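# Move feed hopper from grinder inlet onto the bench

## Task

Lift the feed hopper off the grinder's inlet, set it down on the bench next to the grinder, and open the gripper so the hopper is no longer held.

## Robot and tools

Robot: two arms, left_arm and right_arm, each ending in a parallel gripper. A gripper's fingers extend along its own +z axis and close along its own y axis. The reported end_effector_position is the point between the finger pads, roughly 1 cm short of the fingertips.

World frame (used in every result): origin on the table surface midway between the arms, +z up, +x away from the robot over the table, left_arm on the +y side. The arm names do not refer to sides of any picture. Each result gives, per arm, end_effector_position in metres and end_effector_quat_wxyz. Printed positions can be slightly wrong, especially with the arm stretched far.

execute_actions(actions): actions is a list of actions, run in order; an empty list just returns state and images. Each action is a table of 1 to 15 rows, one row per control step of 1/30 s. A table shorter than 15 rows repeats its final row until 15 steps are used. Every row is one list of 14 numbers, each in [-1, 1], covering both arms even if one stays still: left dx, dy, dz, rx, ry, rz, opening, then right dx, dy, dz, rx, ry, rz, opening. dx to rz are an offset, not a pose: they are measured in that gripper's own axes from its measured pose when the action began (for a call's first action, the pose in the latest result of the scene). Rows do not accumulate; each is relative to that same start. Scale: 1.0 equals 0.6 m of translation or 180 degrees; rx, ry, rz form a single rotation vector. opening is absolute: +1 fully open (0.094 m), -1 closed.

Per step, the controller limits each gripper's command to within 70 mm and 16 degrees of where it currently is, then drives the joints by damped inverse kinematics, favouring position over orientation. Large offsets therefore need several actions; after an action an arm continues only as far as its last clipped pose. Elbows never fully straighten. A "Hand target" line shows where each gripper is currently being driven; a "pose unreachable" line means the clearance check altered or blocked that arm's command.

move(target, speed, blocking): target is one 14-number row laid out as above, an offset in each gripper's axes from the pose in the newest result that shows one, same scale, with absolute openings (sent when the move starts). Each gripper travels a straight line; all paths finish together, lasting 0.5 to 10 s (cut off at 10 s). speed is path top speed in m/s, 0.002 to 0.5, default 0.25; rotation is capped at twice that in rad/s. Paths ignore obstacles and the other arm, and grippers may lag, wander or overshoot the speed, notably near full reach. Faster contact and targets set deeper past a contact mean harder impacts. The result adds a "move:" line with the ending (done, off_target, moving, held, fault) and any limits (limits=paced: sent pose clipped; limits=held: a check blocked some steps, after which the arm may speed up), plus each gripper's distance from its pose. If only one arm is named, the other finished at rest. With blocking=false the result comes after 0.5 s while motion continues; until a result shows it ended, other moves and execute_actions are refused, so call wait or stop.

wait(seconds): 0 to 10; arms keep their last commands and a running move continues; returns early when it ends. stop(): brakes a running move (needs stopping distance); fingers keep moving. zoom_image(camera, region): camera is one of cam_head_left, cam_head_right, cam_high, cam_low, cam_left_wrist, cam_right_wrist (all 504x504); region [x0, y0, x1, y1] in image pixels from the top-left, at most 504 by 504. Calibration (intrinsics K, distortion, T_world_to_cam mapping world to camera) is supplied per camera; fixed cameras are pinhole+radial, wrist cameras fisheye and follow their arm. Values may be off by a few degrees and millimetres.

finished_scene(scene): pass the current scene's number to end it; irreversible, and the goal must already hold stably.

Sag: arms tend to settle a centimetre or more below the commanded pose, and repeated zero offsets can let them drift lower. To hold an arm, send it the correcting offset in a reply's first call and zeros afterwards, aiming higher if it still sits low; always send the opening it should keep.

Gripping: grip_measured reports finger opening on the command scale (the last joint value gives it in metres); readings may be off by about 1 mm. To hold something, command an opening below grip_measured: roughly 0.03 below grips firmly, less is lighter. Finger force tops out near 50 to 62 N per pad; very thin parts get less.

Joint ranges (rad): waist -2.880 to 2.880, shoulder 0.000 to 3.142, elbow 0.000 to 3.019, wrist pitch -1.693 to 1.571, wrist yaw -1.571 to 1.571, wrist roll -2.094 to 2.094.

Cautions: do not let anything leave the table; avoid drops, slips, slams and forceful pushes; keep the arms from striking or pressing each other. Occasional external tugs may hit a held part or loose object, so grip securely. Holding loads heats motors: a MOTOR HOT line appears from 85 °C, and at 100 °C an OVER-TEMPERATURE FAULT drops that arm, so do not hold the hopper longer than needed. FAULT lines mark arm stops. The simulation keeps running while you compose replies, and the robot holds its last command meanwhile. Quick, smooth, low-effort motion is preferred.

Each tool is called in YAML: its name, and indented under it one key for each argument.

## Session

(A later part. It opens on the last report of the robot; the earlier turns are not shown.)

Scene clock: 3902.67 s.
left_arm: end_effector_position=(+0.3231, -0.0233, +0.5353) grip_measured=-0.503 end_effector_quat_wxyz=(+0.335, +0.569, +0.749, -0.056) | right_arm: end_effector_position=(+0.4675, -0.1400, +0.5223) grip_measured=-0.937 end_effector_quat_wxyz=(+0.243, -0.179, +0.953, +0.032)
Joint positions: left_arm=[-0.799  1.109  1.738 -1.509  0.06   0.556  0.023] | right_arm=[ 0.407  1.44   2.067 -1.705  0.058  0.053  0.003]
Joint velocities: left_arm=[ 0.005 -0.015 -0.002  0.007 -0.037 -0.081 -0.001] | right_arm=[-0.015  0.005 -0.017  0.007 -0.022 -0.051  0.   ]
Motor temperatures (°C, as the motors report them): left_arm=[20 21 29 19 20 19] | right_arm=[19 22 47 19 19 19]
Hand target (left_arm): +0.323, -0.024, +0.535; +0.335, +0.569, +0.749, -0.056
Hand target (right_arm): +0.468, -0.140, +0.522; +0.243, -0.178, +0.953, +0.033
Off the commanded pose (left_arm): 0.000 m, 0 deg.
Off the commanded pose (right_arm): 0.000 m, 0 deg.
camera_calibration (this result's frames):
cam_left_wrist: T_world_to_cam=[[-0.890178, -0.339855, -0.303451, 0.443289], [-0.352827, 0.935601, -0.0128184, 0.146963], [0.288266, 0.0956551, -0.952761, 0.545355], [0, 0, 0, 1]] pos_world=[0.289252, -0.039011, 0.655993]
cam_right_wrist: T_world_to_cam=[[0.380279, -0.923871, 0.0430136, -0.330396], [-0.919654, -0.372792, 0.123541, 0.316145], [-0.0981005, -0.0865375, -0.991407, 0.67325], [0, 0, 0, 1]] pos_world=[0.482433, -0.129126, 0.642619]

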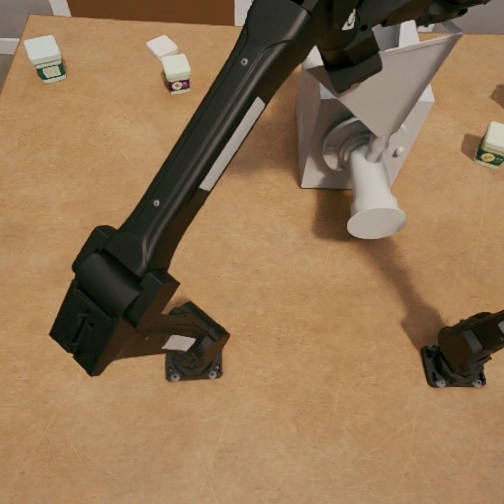

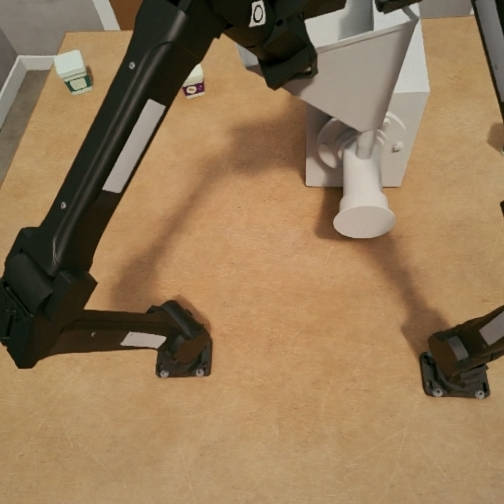

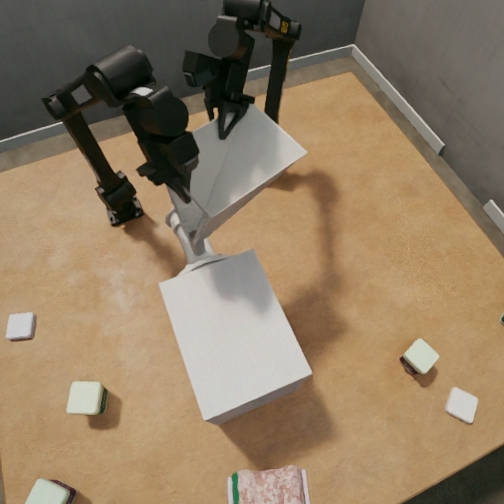

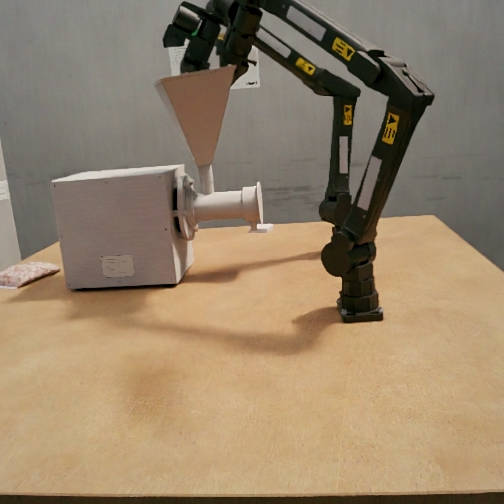

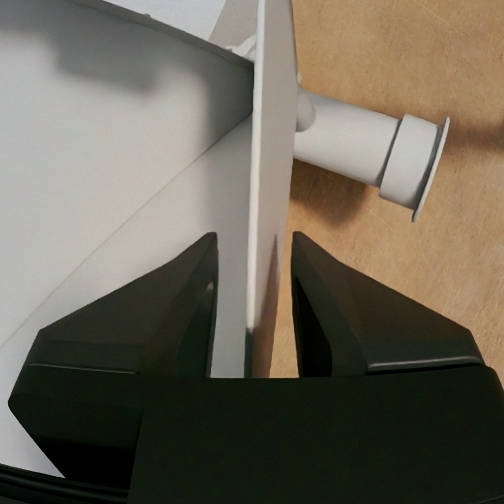

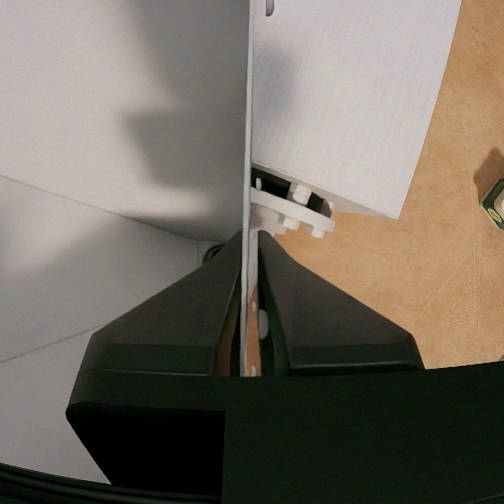

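execute_actions:
  actions:
    - [[0.0,0.0,0.0,0.045,0,-0.018,-0.5, -0.003,0,-0.006,0,0,0,-1]]
    - [[0,0,0,0,0,0,-0.5, 0,0,0,0,0,0,-1]]

Scene clock: 3920.30 s.
left_arm: end_effector_position=(+0.3131, -0.0250, +0.5341) grip_measured=-0.502 end_effector_quat_wxyz=(+0.296, +0.572, +0.755, -0.123) | right_arm: end_effector_position=(+0.4672, -0.1399, +0.5225) grip_measured=-0.937 end_effector_quat_wxyz=(+0.244, -0.179, +0.953, +0.030)
Joint positions: left_arm=[-0.745  1.139  1.779 -1.593  0.225  0.556  0.023] | right_arm=[ 0.409  1.44   2.067 -1.705  0.062  0.054  0.003]
Joint velocities: left_arm=[ 0.015 -0.005 -0.007  0.017 -0.037 -0.051  0.   ] | right_arm=[-0.005 -0.024 -0.007 -0.022 -0.066 -0.037  0.   ]
Motor temperatures (°C, as the motors report them): left_arm=[20 21 29 19 20 19] | right_arm=[19 22 46 19 19 19]
Hand target (left_arm): +0.313, -0.025, +0.534; +0.296, +0.572, +0.755, -0.123
Hand target (right_arm): +0.467, -0.140, +0.522; +0.244, -0.178, +0.953, +0.031
Off the commanded pose (left_arm): 0.000 m, 0 deg.
Off the commanded pose (right_arm): 0.000 m, 0 deg.
camera_calibration (this result's frames):
cam_left_wrist: T_world_to_cam=[[-0.937717, -0.309444, -0.157894, 0.371341], [-0.310729, 0.950345, -0.0171177, 0.134507], [0.155351, 0.0330106, -0.987308, 0.605792], [0, 0, 0, 1]] pos_world=[0.295898, -0.0329163, 0.659038]
cam_right_wrist: T_world_to_cam=[[0.379378, -0.924074, 0.0464765, -0.33155], [-0.920216, -0.371613, 0.122905, 0.316718], [-0.0963017, -0.0893958, -0.99133, 0.67217], [0, 0, 0, 1]] pos_world=[0.481963, -0.128591, 0.642825]

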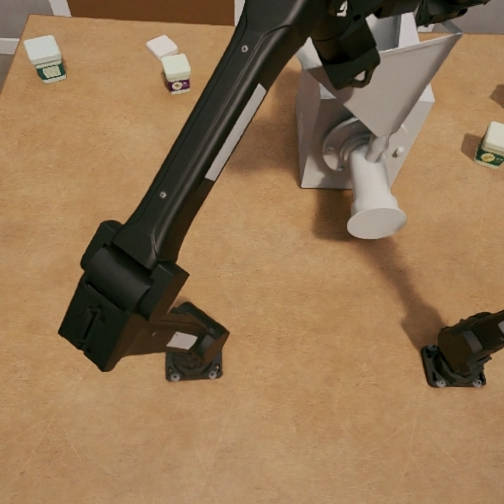

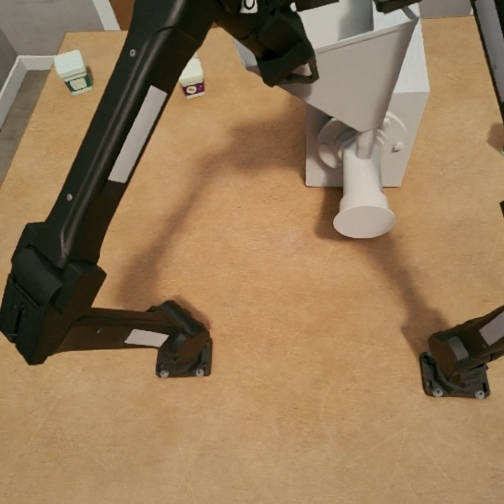

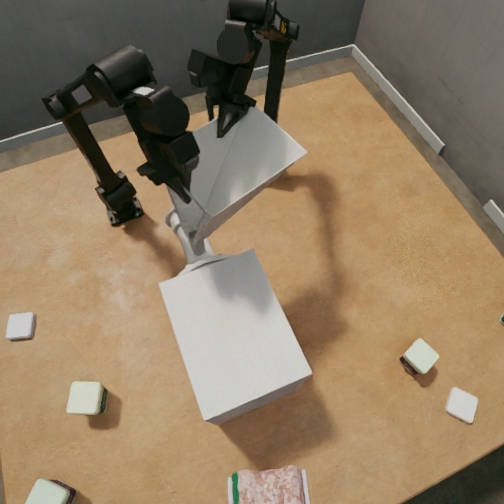

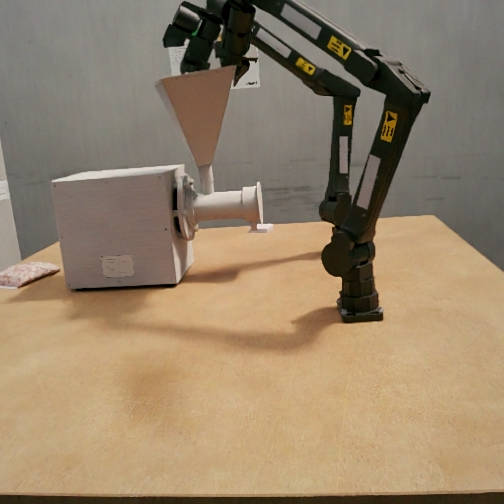

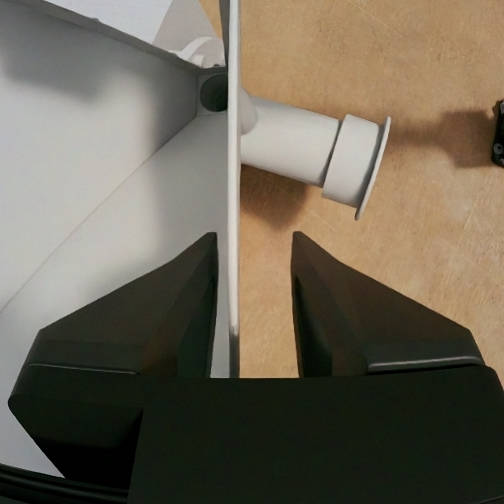

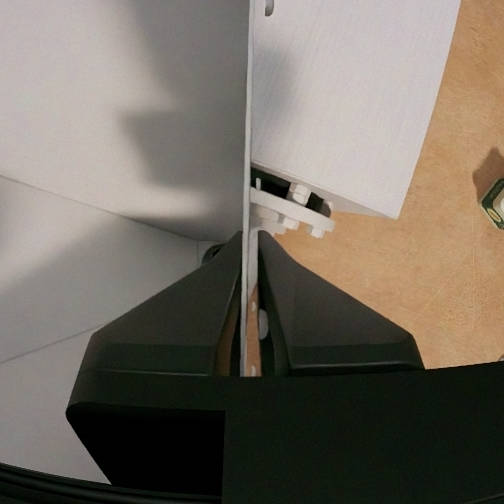

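execute_actions:
  actions:
    - [[0.0,0.011,-0.002,0,0,0,-0.5, -0.003,0,-0.006,0,0,0,-1]]
    - [[0,0,0,0,0,0,-1, 0,0,0,0,0,0,-1]]
    - [[0,0,0,0,0,0,-1, 0,0,0,0,0,0,-1]]

zoom_image:
  camera: "cam_low"
  region: [190, 155, 225, 200]

Scene clock: 3925.27 s.
left_arm: end_effector_position=(+0.3172, -0.0234, +0.5352) grip_measured=-0.972 end_effector_quat_wxyz=(+0.302, +0.578, +0.749, -0.115) | right_arm: end_effector_position=(+0.4659, -0.1394, +0.5226) grip_measured=-0.937 end_effector_quat_wxyz=(+0.244, -0.179, +0.953, +0.028)
Joint positions: left_arm=[-0.738  1.139  1.779 -1.584  0.218  0.582  0.001] | right_arm=[ 0.413  1.437  2.064 -1.705  0.068  0.055  0.003]
Joint velocities: left_arm=[-0.005 -0.005 -0.012 -0.012  0.037 -0.037 -0.001] | right_arm=[ 0.005  0.005 -0.007  0.002  0.066 -0.081  0.   ]
Motor temperatures (°C, as the motors report them): left_arm=[20 21 29 19 20 19] | right_arm=[19 22 45 19 19 19]
Hand target (left_arm): +0.317, -0.024, +0.535; +0.301, +0.577, +0.750, -0.117
Hand target (right_arm): +0.466, -0.139, +0.523; +0.244, -0.180, +0.952, +0.029
Off the commanded pose (left_arm): 0.001 m, 0 deg.
Off the commanded pose (right_arm): 0.000 m, 0 deg.
camera_calibration (this result's frames):
cam_left_wrist: T_world_to_cam=[[-0.93649, -0.299493, -0.182458, 0.388759], [-0.301363, 0.953339, -0.0180627, 0.131904], [0.179354, 0.0380705, -0.983048, 0.596405], [0, 0, 0, 1]] pos_world=[0.296852, -0.0320238, 0.659609]
cam_right_wrist: T_world_to_cam=[[0.379727, -0.923694, 0.0509615, -0.333095], [-0.920282, -0.371562, 0.122569, 0.315864], [-0.0942805, -0.0934415, -0.991151, 0.670585], [0, 0, 0, 1]] pos_world=[0.480392, -0.127654, 0.642911]

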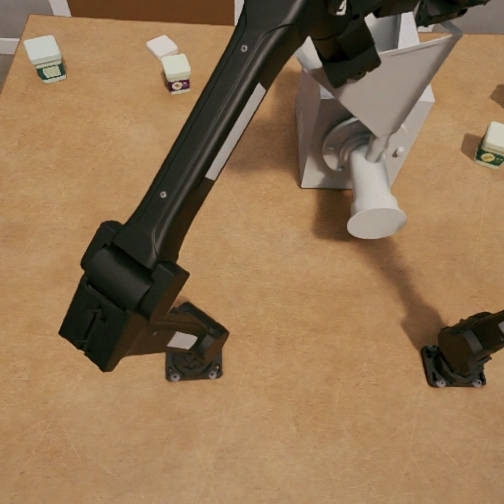

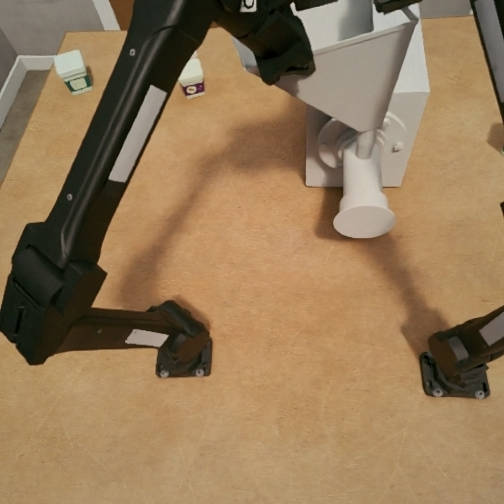

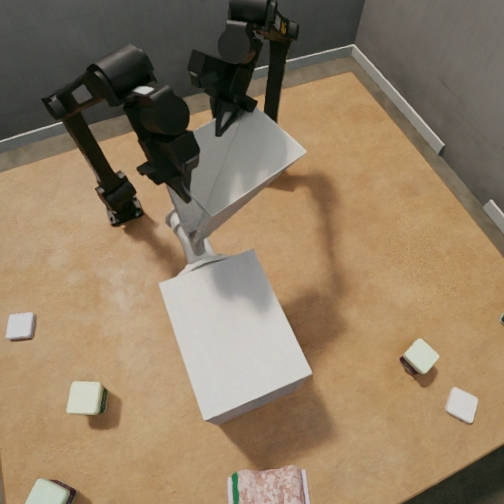

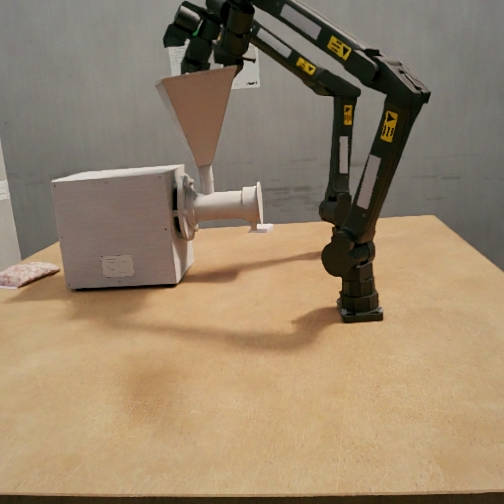

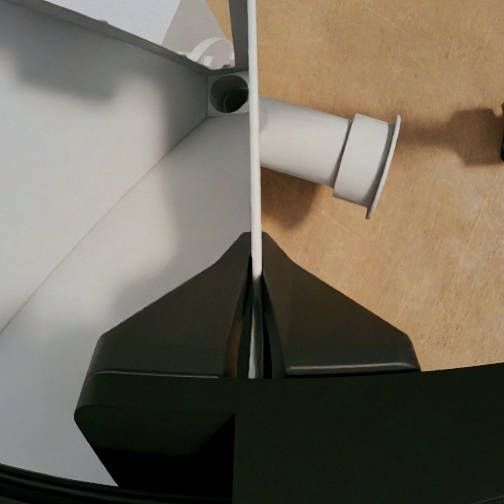

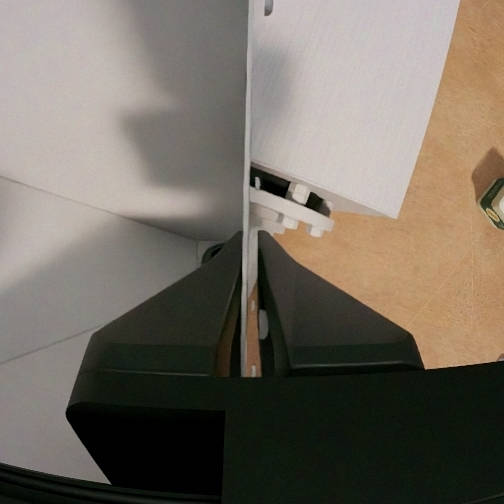

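Region (190, 155, 225, 200) of cam_low's 504x504 image, scaled by 11.200, with more detail than that image has.

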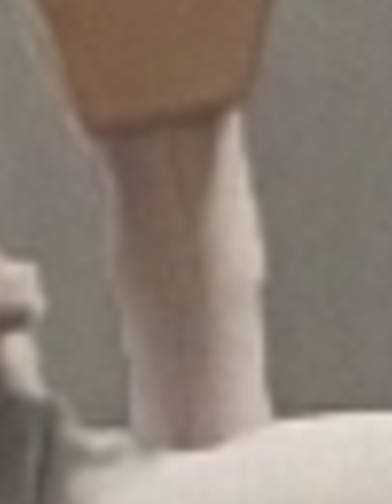

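zoom_image:
  camera: "cam_left_wrist"
  region: [180, 50, 290, 140]

Region (180, 50, 290, 140) of cam_left_wrist's 504x504 image, scaled by 4.582, with more detail than that image has; it fills the top 412 rows of this view, and the rest is white.

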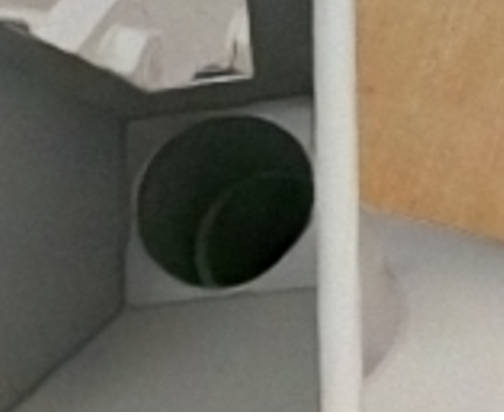

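execute_actions:
  actions:
    - [[-0.0658,-0.073,-0.0307,-0.0667,0.0147,-0.0526,-1, -0.0273,0.0138,-0.0958,-0.0396,-0.0028,-0.0734,-1]]
    - [[-0.0098,0.003,-0.0132,0,0,0,-1, -0.0115,-0.001,-0.022,0,0,0,-1]]

zoom_image:
  camera: "cam_low"
  region: [190, 155, 225, 200]

Scene clock: 3965.70 s.
left_arm: end_effector_position=(+0.2850, -0.0545, +0.5331) grip_measured=-0.973 end_effector_quat_wxyz=(+0.302, +0.462, +0.833, -0.039) | right_arm: end_effector_position=(+0.4601, -0.1287, +0.5251) grip_measured=-0.938 end_effector_quat_wxyz=(+0.242, -0.307, +0.919, +0.055)
Joint positions: left_arm=[-1.042  1.162  1.807 -1.623 -0.188  0.106  0.001] | right_arm=[ 0.393  1.436  2.069 -1.705 -0.057 -0.205  0.003]
Joint velocities: left_arm=[-0.005  0.005 -0.022  0.007 -0.051  0.051 -0.   ] | right_arm=[-0.005 -0.015 -0.002 -0.002 -0.022 -0.051  0.   ]
Motor temperatures (°C, as the motors report them): left_arm=[20 21 28 19 20 19] | right_arm=[19 22 45 19 19 19]
Hand target (left_arm): +0.283, -0.053, +0.548; +0.311, +0.472, +0.824, -0.040
Hand target (right_arm): +0.456, -0.131, +0.545; +0.265, -0.299, +0.915, +0.058
Off the commanded pose (left_arm): 0.015 m, 2 deg.
Off the commanded pose (right_arm): 0.022 m, 1 deg.
joint sent to its limit (right arm) — the command would take joint 4 (wrist pitch) past its lower limit, so that joint was sent only as far as its limit.
camera_calibration (this result's frames):
cam_left_wrist: T_world_to_cam=[[-0.796389, -0.563482, -0.219667, 0.314468], [-0.583556, 0.811344, 0.0344151, 0.196479], [0.158833, 0.155595, -0.974968, 0.609312], [0, 0, 0, 1]] pos_world=[0.268317, -0.0770205, 0.656376]
cam_right_wrist: T_world_to_cam=[[0.610492, -0.789312, 0.0654713, -0.417612], [-0.790111, -0.601196, 0.119528, 0.226415], [-0.0549837, -0.124701, -0.99067, 0.651144], [0, 0, 0, 1]] pos_world=[0.469645, -0.112308, 0.645347]

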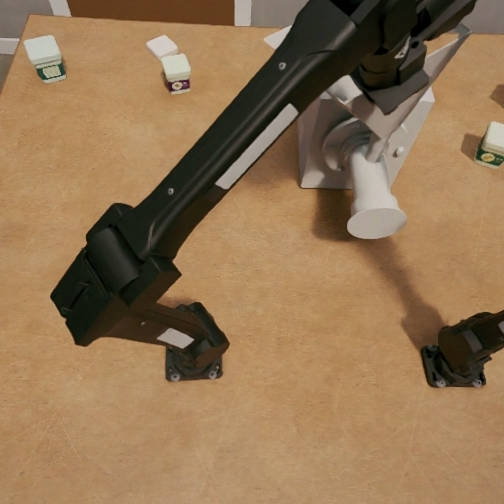

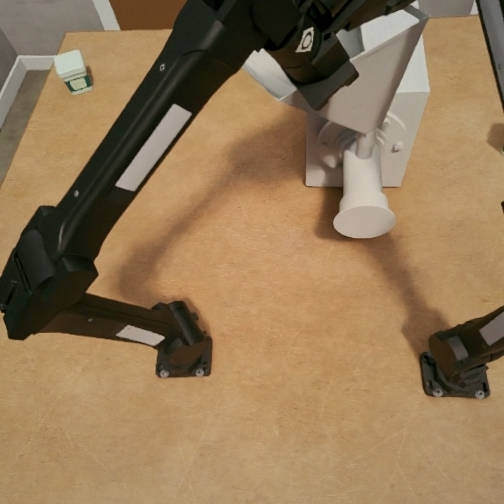

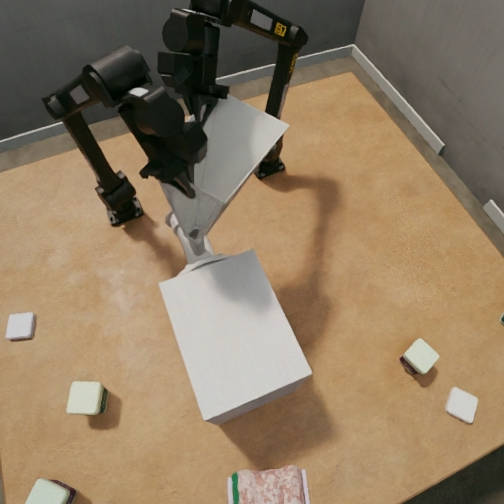

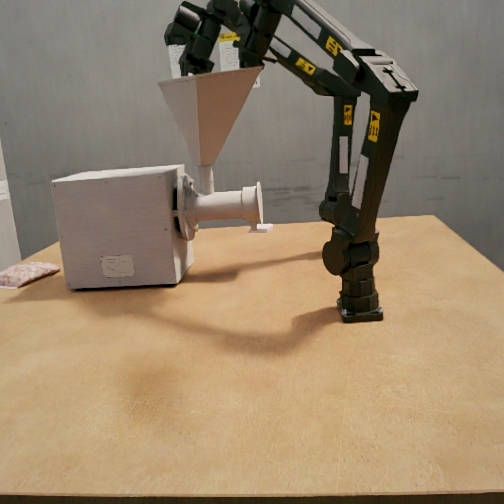

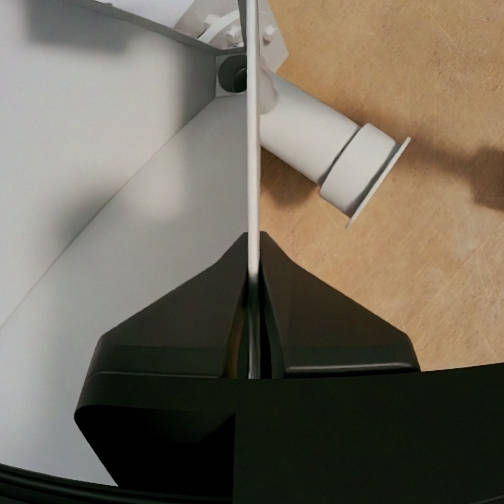

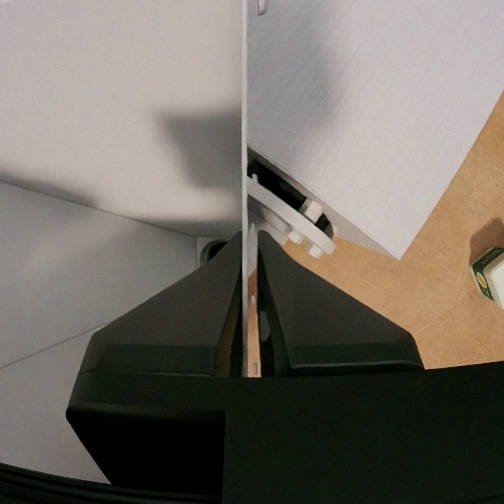

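Region (190, 155, 225, 200) of cam_low's 504x504 image, scaled by 11.200, with more detail than that image has.

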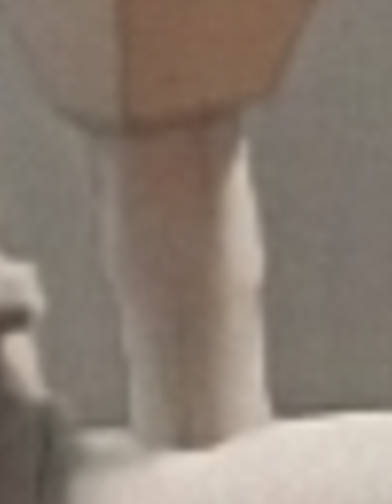

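execute_actions:
  actions:
    - [[-0.0045,0.0763,-0.0382,0.0449,-0.0178,0.0679,-1, -0.0438,-0.0193,-0.0892,0.0399,0.004,0.0731,-1]]
    - [[-0.0045,0.0763,-0.0382,0.0449,-0.0178,0.0679,-1, -0.0438,-0.0193,-0.0892,0.0399,0.004,0.0731,-1]]
    - [[-0.009,0.0036,-0.0136,0,0,0,-1, -0.0115,-0.001,-0.022,0,0,0,-1]]

zoom_image:
  camera: "cam_low"
  region: [190, 155, 225, 200]

Scene clock: 3981.43 s.
left_arm: end_effector_position=(+0.3346, -0.0088, +0.5381) grip_measured=-0.971 end_effector_quat_wxyz=(+0.268, +0.605, +0.739, -0.128) | right_arm: end_effector_position=(+0.4766, -0.1334, +0.5284) grip_measured=-0.935 end_effector_quat_wxyz=(+0.263, -0.130, +0.956, -0.003)
Joint positions: left_arm=[-0.638  1.216  1.876 -1.705  0.312  0.727  0.001] | right_arm=[ 0.456  1.47   2.108 -1.705  0.181  0.169  0.003]
Joint velocities: left_arm=[-0.005 -0.015  0.007  0.007  0.022 -0.007 -0.001] | right_arm=[-0.005 -0.005  0.007 -0.002 -0.007 -0.022 -0.   ]
Motor temperatures (°C, as the motors report them): left_arm=[20 21 30 19 20 19] | right_arm=[19 23 46 19 19 19]
Hand target (left_arm): +0.335, -0.009, +0.548; +0.279, +0.604, +0.736, -0.129
Hand target (right_arm): +0.475, -0.134, +0.543; +0.279, -0.129, +0.952, +0.001
Off the commanded pose (left_arm): 0.010 m, 0 deg.
Off the commanded pose (right_arm): 0.015 m, 0 deg.
joint sent to its limit (left arm) — the command would take joint 4 (wrist pitch) past its lower limit, so that joint was sent only as far as its limit.
joint sent to its limit (right arm) — the command would take joint 4 (wrist pitch) past its lower limit, so that joint was sent only as far as its limit.
camera_calibration (this result's frames):
cam_left_wrist: T_world_to_cam=[[-0.963069, -0.229314, -0.141112, 0.397286], [-0.23546, 0.971472, 0.0282881, 0.0764449], [0.1306, 0.0604696, -0.989589, 0.615673], [0, 0, 0, 1]] pos_world=[0.320207, -0.0203903, 0.663162]
cam_right_wrist: T_world_to_cam=[[0.27225, -0.957751, 0.0927036, -0.307249], [-0.960105, -0.263992, 0.0922324, 0.376632], [-0.0638627, -0.114115, -0.991413, 0.660841], [0, 0, 0, 1]] pos_world=[0.487458, -0.119428, 0.648912]

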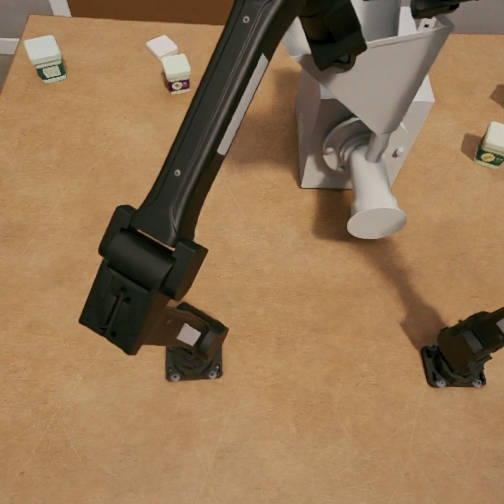

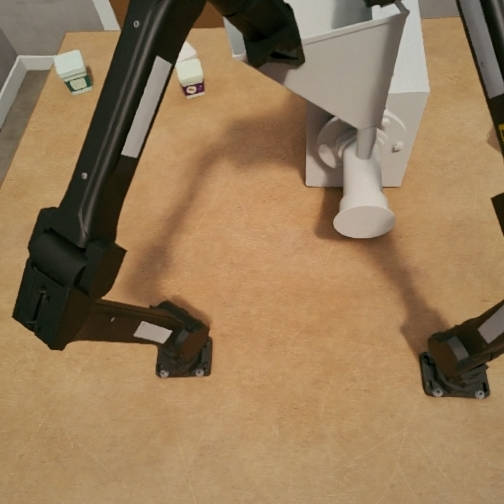

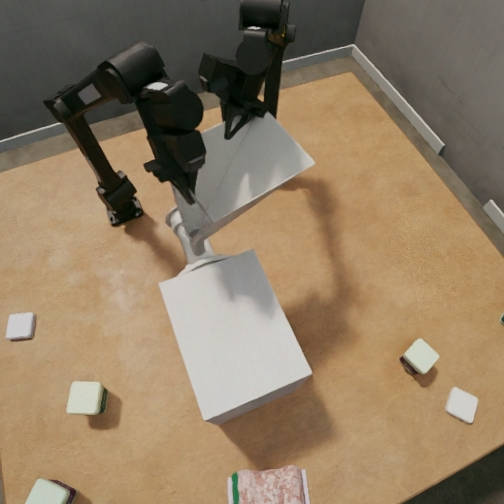

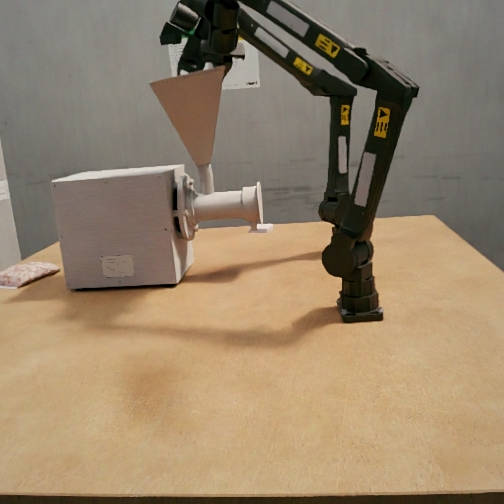

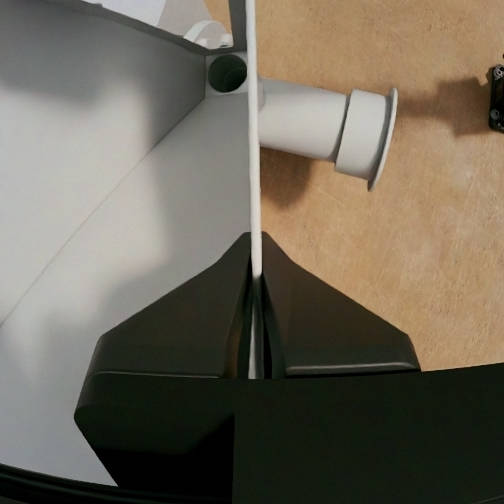

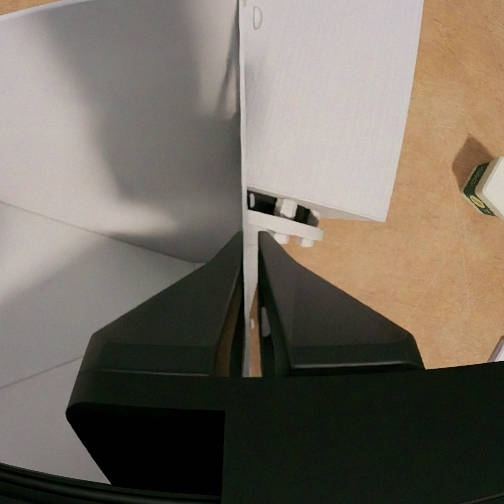

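Region (190, 155, 225, 200) of cam_low's 504x504 image, scaled by 11.200, with more detail than that image has.

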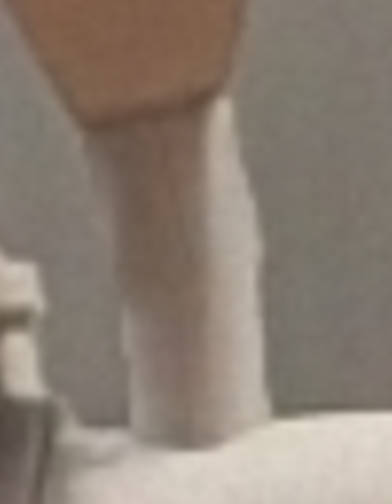

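execute_actions:
  actions:
    - [[-0.057,-0.057,-0.0522,-0.0571,0.0075,-0.0282,-1, -0.021,0.0085,-0.0853,-0.0279,-0.0041,-0.0479,-1]]
    - [[-0.009,0.003,-0.0136,0,0,0,-1, -0.009,-0.001,-0.015,0,0,0,-1]]

zoom_image:
  camera: "cam_low"
  region: [180, 140, 235, 200]

Scene clock: 4003.93 s.
left_arm: end_effector_position=(+0.3084, -0.0242, +0.5400) grip_measured=-0.973 end_effector_quat_wxyz=(+0.265, +0.532, +0.802, -0.062) | right_arm: end_effector_position=(+0.4698, -0.1258, +0.5325) grip_measured=-0.939 end_effector_quat_wxyz=(+0.259, -0.220, +0.941, +0.016)
Joint positions: left_arm=[-0.843  1.192  1.878 -1.705  0.027  0.398  0.001] | right_arm=[ 0.445  1.462  2.113 -1.705  0.093 -0.008  0.003]
Joint velocities: left_arm=[ 0.005  0.015 -0.032 -0.007 -0.066  0.037 -0.002] | right_arm=[-0.005 -0.024  0.007 -0.007 -0.007 -0.037 -0.001]
Motor temperatures (°C, as the motors report them): left_arm=[20 21 29 19 20 19] | right_arm=[19 23 46 19 19 19]
Hand target (left_arm): +0.308, -0.024, +0.551; +0.278, +0.537, +0.794, -0.063
Hand target (right_arm): +0.467, -0.127, +0.546; +0.273, -0.214, +0.938, +0.019
Off the commanded pose (left_arm): 0.012 m, 1 deg.
Off the commanded pose (right_arm): 0.014 m, 1 deg.
joint sent to its limit (left arm) — the command would take joint 4 (wrist pitch) past its lower limit, so that joint was sent only as far as its limit.
joint sent to its limit (right arm) — the command would take joint 4 (wrist pitch) past its lower limit, so that joint was sent only as far as its limit.
camera_calibration (this result's frames):
cam_left_wrist: T_world_to_cam=[[-0.88768, -0.420526, -0.187569, 0.366013], [-0.442364, 0.89191, 0.0938636, 0.111625], [0.127823, 0.166295, -0.977756, 0.61894], [0, 0, 0, 1]] pos_world=[0.295167, -0.0485677, 0.663348]
cam_right_wrist: T_world_to_cam=[[0.444208, -0.890115, 0.101853, -0.375657], [-0.894718, -0.43484, 0.101948, 0.314327], [-0.0464557, -0.136416, -0.989562, 0.653339], [0, 0, 0, 1]] pos_world=[0.478456, -0.10857, 0.652736]

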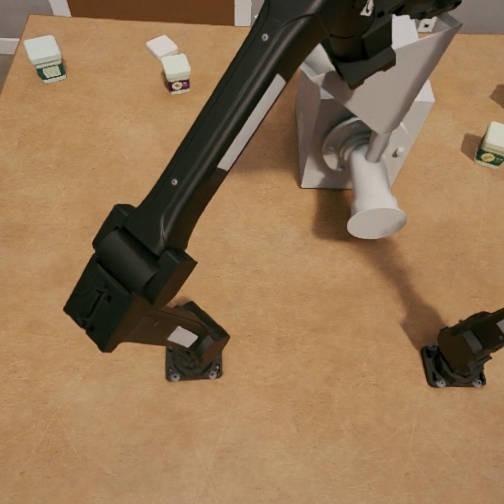

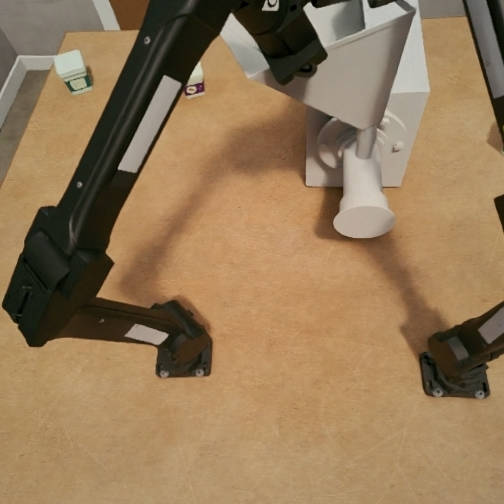

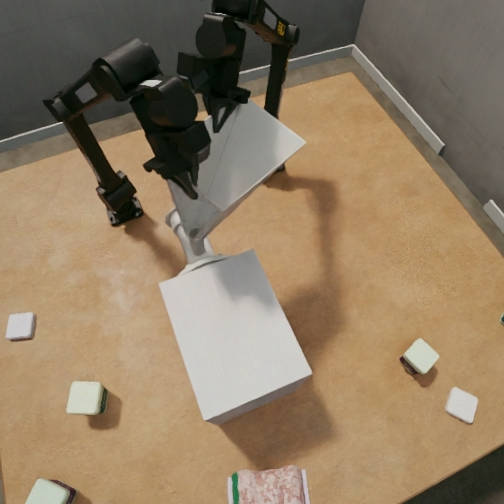

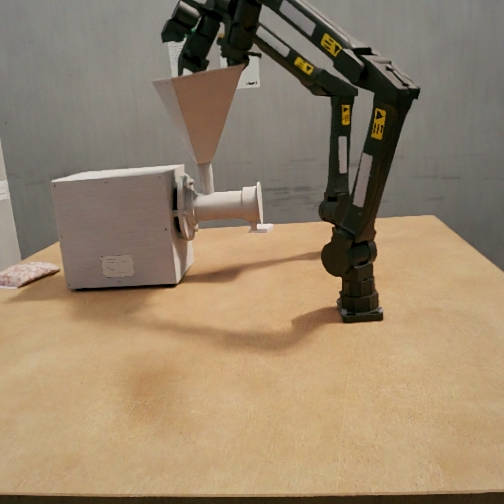

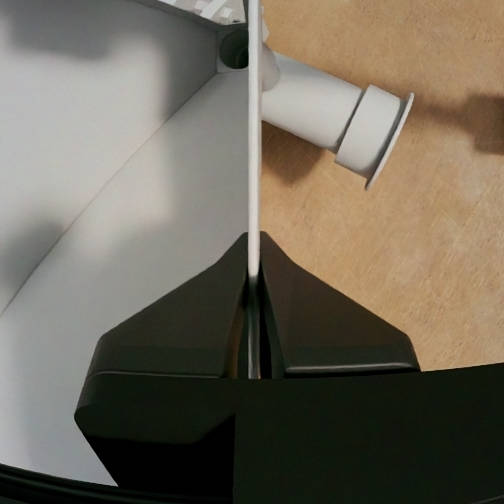

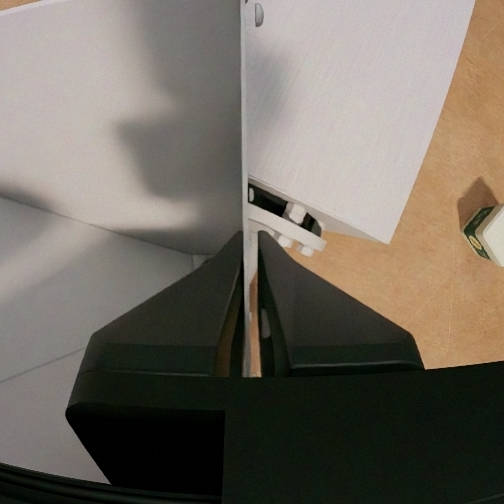

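Region (180, 140, 235, 200) of cam_low's 504x504 image, scaled by 8.400, with more detail than that image has; it fills the left 462 columns of this view, and the rest is white.

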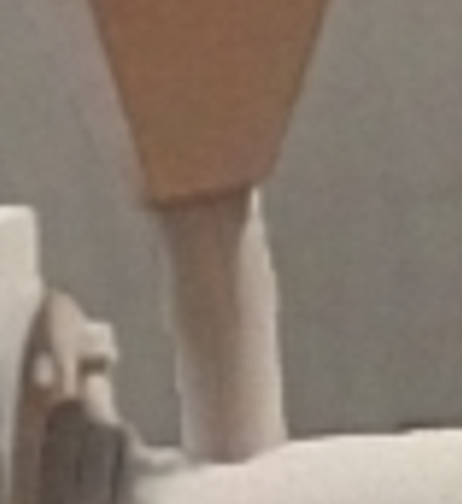

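execute_actions:
  actions:
    - [[-0.0045,0.0763,-0.045,0.0449,-0.0178,0.0679,-1, -0.0438,-0.0193,-0.0892,0.0399,0.004,0.0731,-1]]
    - [[-0.057,-0.057,-0.0522,-0.0571,0.0075,-0.0282,-1, -0.021,0.0085,-0.0853,-0.0279,-0.0041,-0.0479,-1]]
    - [[-0.009,0.003,-0.0136,0,0,0,-1, -0.009,-0.001,-0.015,0,0,0,-1]]

zoom_image:
  camera: "cam_low"
  region: [180, 140, 235, 200]

Scene clock: 4020.07 s.
left_arm: end_effector_position=(+0.3068, -0.0217, +0.5437) grip_measured=-0.972 end_effector_quat_wxyz=(+0.273, +0.533, +0.800, -0.049) | right_arm: end_effector_position=(+0.4684, -0.1233, +0.5445) grip_measured=-0.936 end_effector_quat_wxyz=(+0.275, -0.221, +0.936, +0.006)
Joint positions: left_arm=[-0.857  1.186  1.881 -1.705 -0.007  0.398  0.001] | right_arm=[ 0.463  1.464  2.142 -1.705  0.126 -0.005  0.003]
Joint velocities: left_arm=[-0.005 -0.024 -0.017 -0.012 -0.022 -0.007  0.   ] | right_arm=[-0.005 -0.024  0.017 -0.002 -0.051 -0.007 -0.001]
Motor temperatures (°C, as the motors report them): left_arm=[20 21 30 19 20 19] | right_arm=[19 23 46 19 19 19]
Hand target (left_arm): +0.305, -0.020, +0.557; +0.288, +0.538, +0.791, -0.048
Hand target (right_arm): +0.464, -0.124, +0.558; +0.289, -0.214, +0.933, +0.012
Off the commanded pose (left_arm): 0.014 m, 1 deg.
Off the commanded pose (right_arm): 0.015 m, 1 deg.
joint sent to its limit (left arm) — the command would take joint 4 (wrist pitch) past its lower limit, so that joint was sent only as far as its limit.
joint sent to its limit (right arm) — the command would take joint 4 (wrist pitch) past its lower limit, so that joint was sent only as far as its limit.
camera_calibration (this result's frames):
cam_left_wrist: T_world_to_cam=[[-0.880559, -0.421126, -0.217414, 0.380308], [-0.448324, 0.888919, 0.0939597, 0.110033], [0.153694, 0.180209, -0.971547, 0.611266], [0, 0, 0, 1]] pos_world=[0.290266, -0.0478078, 0.666219]
cam_right_wrist: T_world_to_cam=[[0.43922, -0.889143, 0.128496, -0.38613], [-0.898324, -0.433089, 0.0738068, 0.330204], [-0.00997466, -0.147848, -0.98896, 0.646651], [0, 0, 0, 1]] pos_world=[0.472676, -0.104711, 0.664757]

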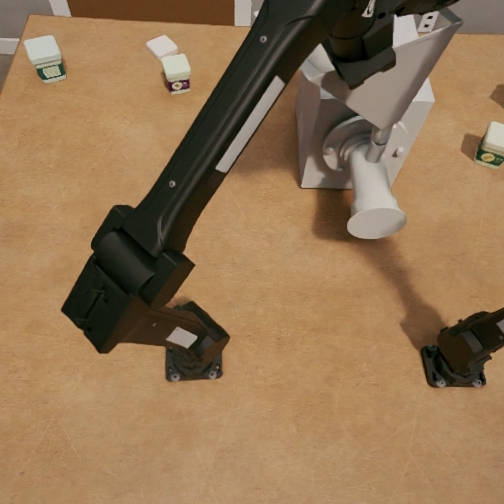

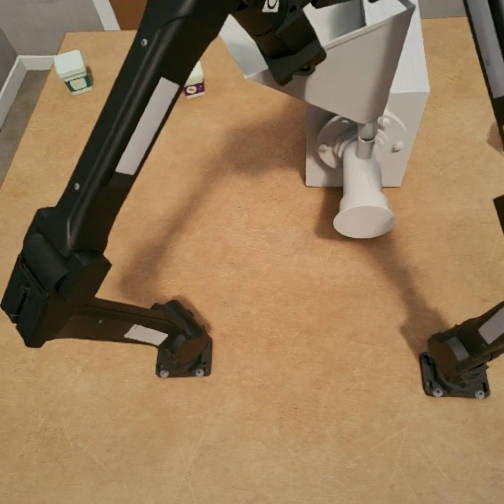

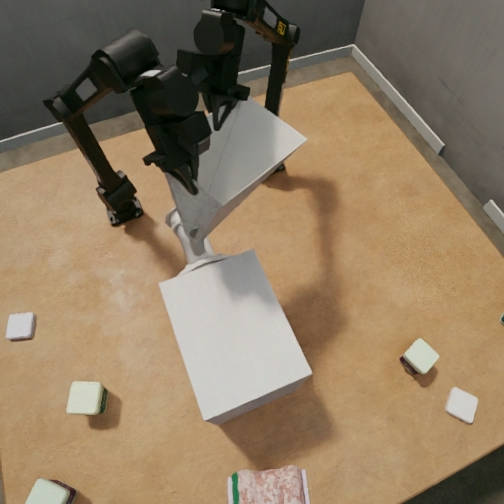

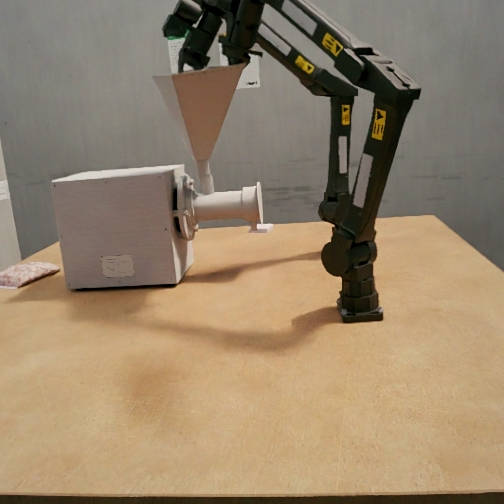

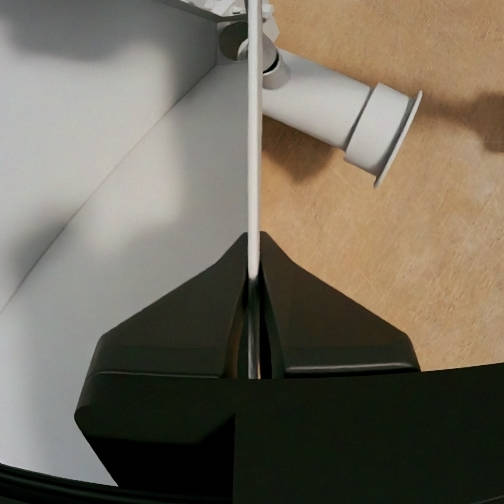

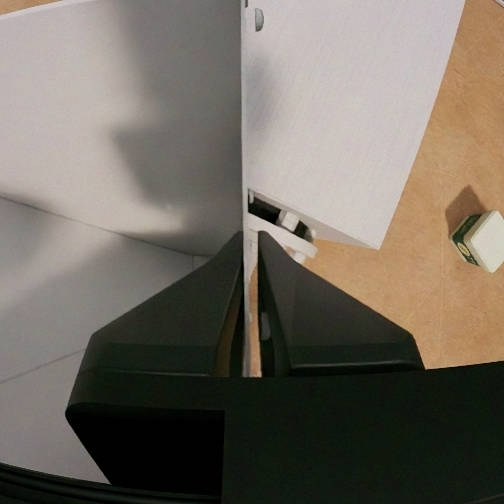

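Region (180, 140, 235, 200) of cam_low's 504x504 image, scaled by 8.400, with more detail than that image has; it fills the left 462 columns of this view, and the rest is white.

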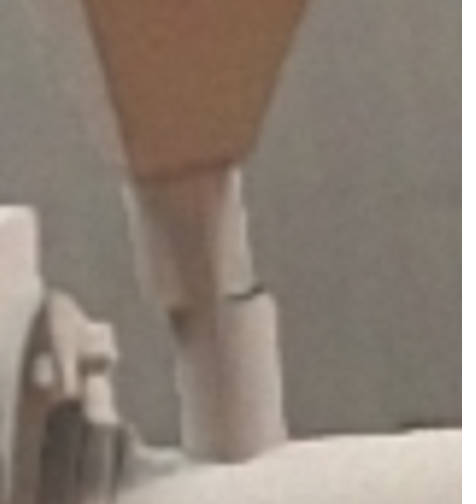

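execute_actions:
  actions: []

Scene clock: 4037.13 s.
left_arm: end_effector_position=(+0.3068, -0.0217, +0.5437) grip_measured=-0.972 end_effector_quat_wxyz=(+0.273, +0.532, +0.800, -0.049) | right_arm: end_effector_position=(+0.4684, -0.1233, +0.5445) grip_measured=-0.936 end_effector_quat_wxyz=(+0.275, -0.221, +0.936, +0.006)
Joint positions: left_arm=[-0.857  1.186  1.881 -1.705 -0.007  0.397  0.001] | right_arm=[ 0.463  1.464  2.142 -1.705  0.126 -0.005  0.003]
Joint velocities: left_arm=[-0.015 -0.005 -0.017 -0.012 -0.051  0.037  0.001] | right_arm=[ 0.015 -0.005 -0.007 -0.007  0.022 -0.037 -0.001]
Motor temperatures (°C, as the motors report them): left_arm=[20 21 30 19 20 19] | right_arm=[19 23 45 19 19 19]
Hand target (left_arm): +0.305, -0.020, +0.557; +0.288, +0.538, +0.791, -0.048
Hand target (right_arm): +0.464, -0.124, +0.558; +0.289, -0.214, +0.933, +0.012
Off the commanded pose (left_arm): 0.014 m, 1 deg.
Off the commanded pose (right_arm): 0.015 m, 1 deg.
camera_calibration (this result's frames):
cam_left_wrist: T_world_to_cam=[[-0.880453, -0.421442, -0.217228, 0.380168], [-0.448597, 0.888788, 0.0938927, 0.11015], [0.153499, 0.180116, -0.971595, 0.61135], [0, 0, 0, 1]] pos_world=[0.290292, -0.0477952, 0.666225]
cam_right_wrist: T_world_to_cam=[[0.43922, -0.889143, 0.128496, -0.38613], [-0.898324, -0.433089, 0.0738068, 0.330204], [-0.00997466, -0.147848, -0.98896, 0.646651], [0, 0, 0, 1]] pos_world=[0.472676, -0.104711, 0.664757]

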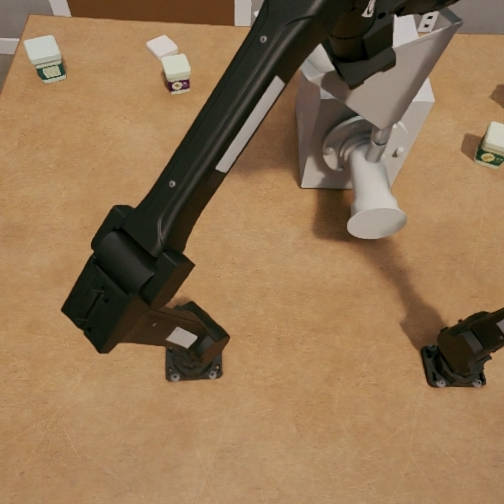

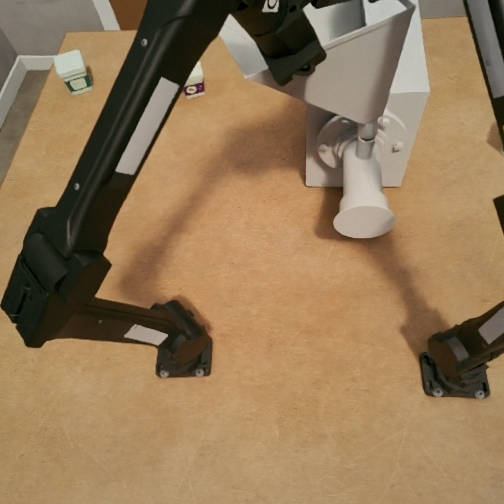

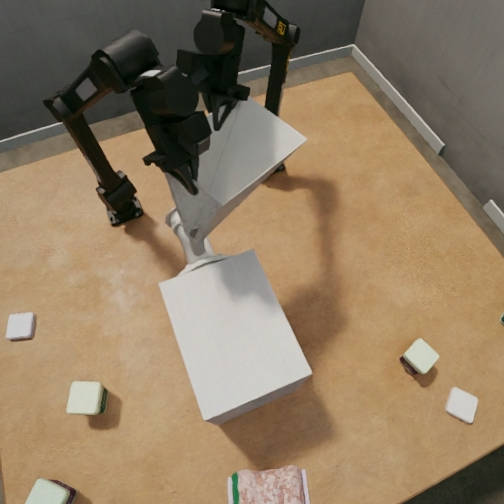

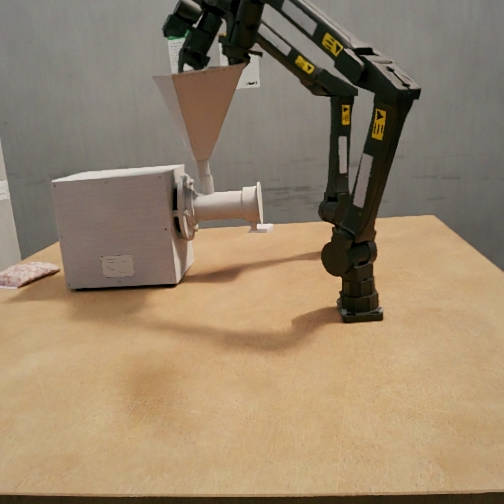

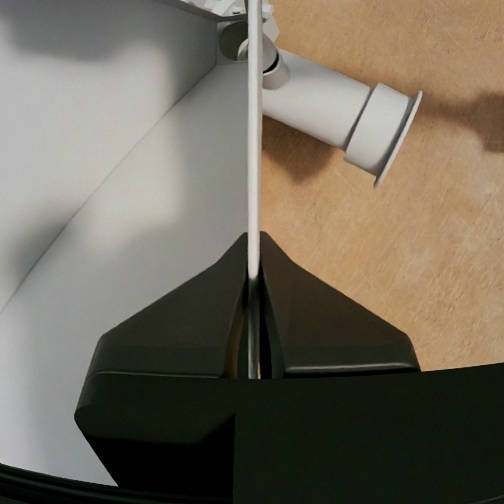

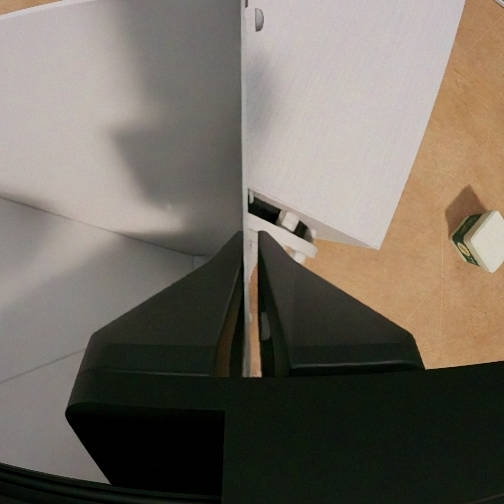

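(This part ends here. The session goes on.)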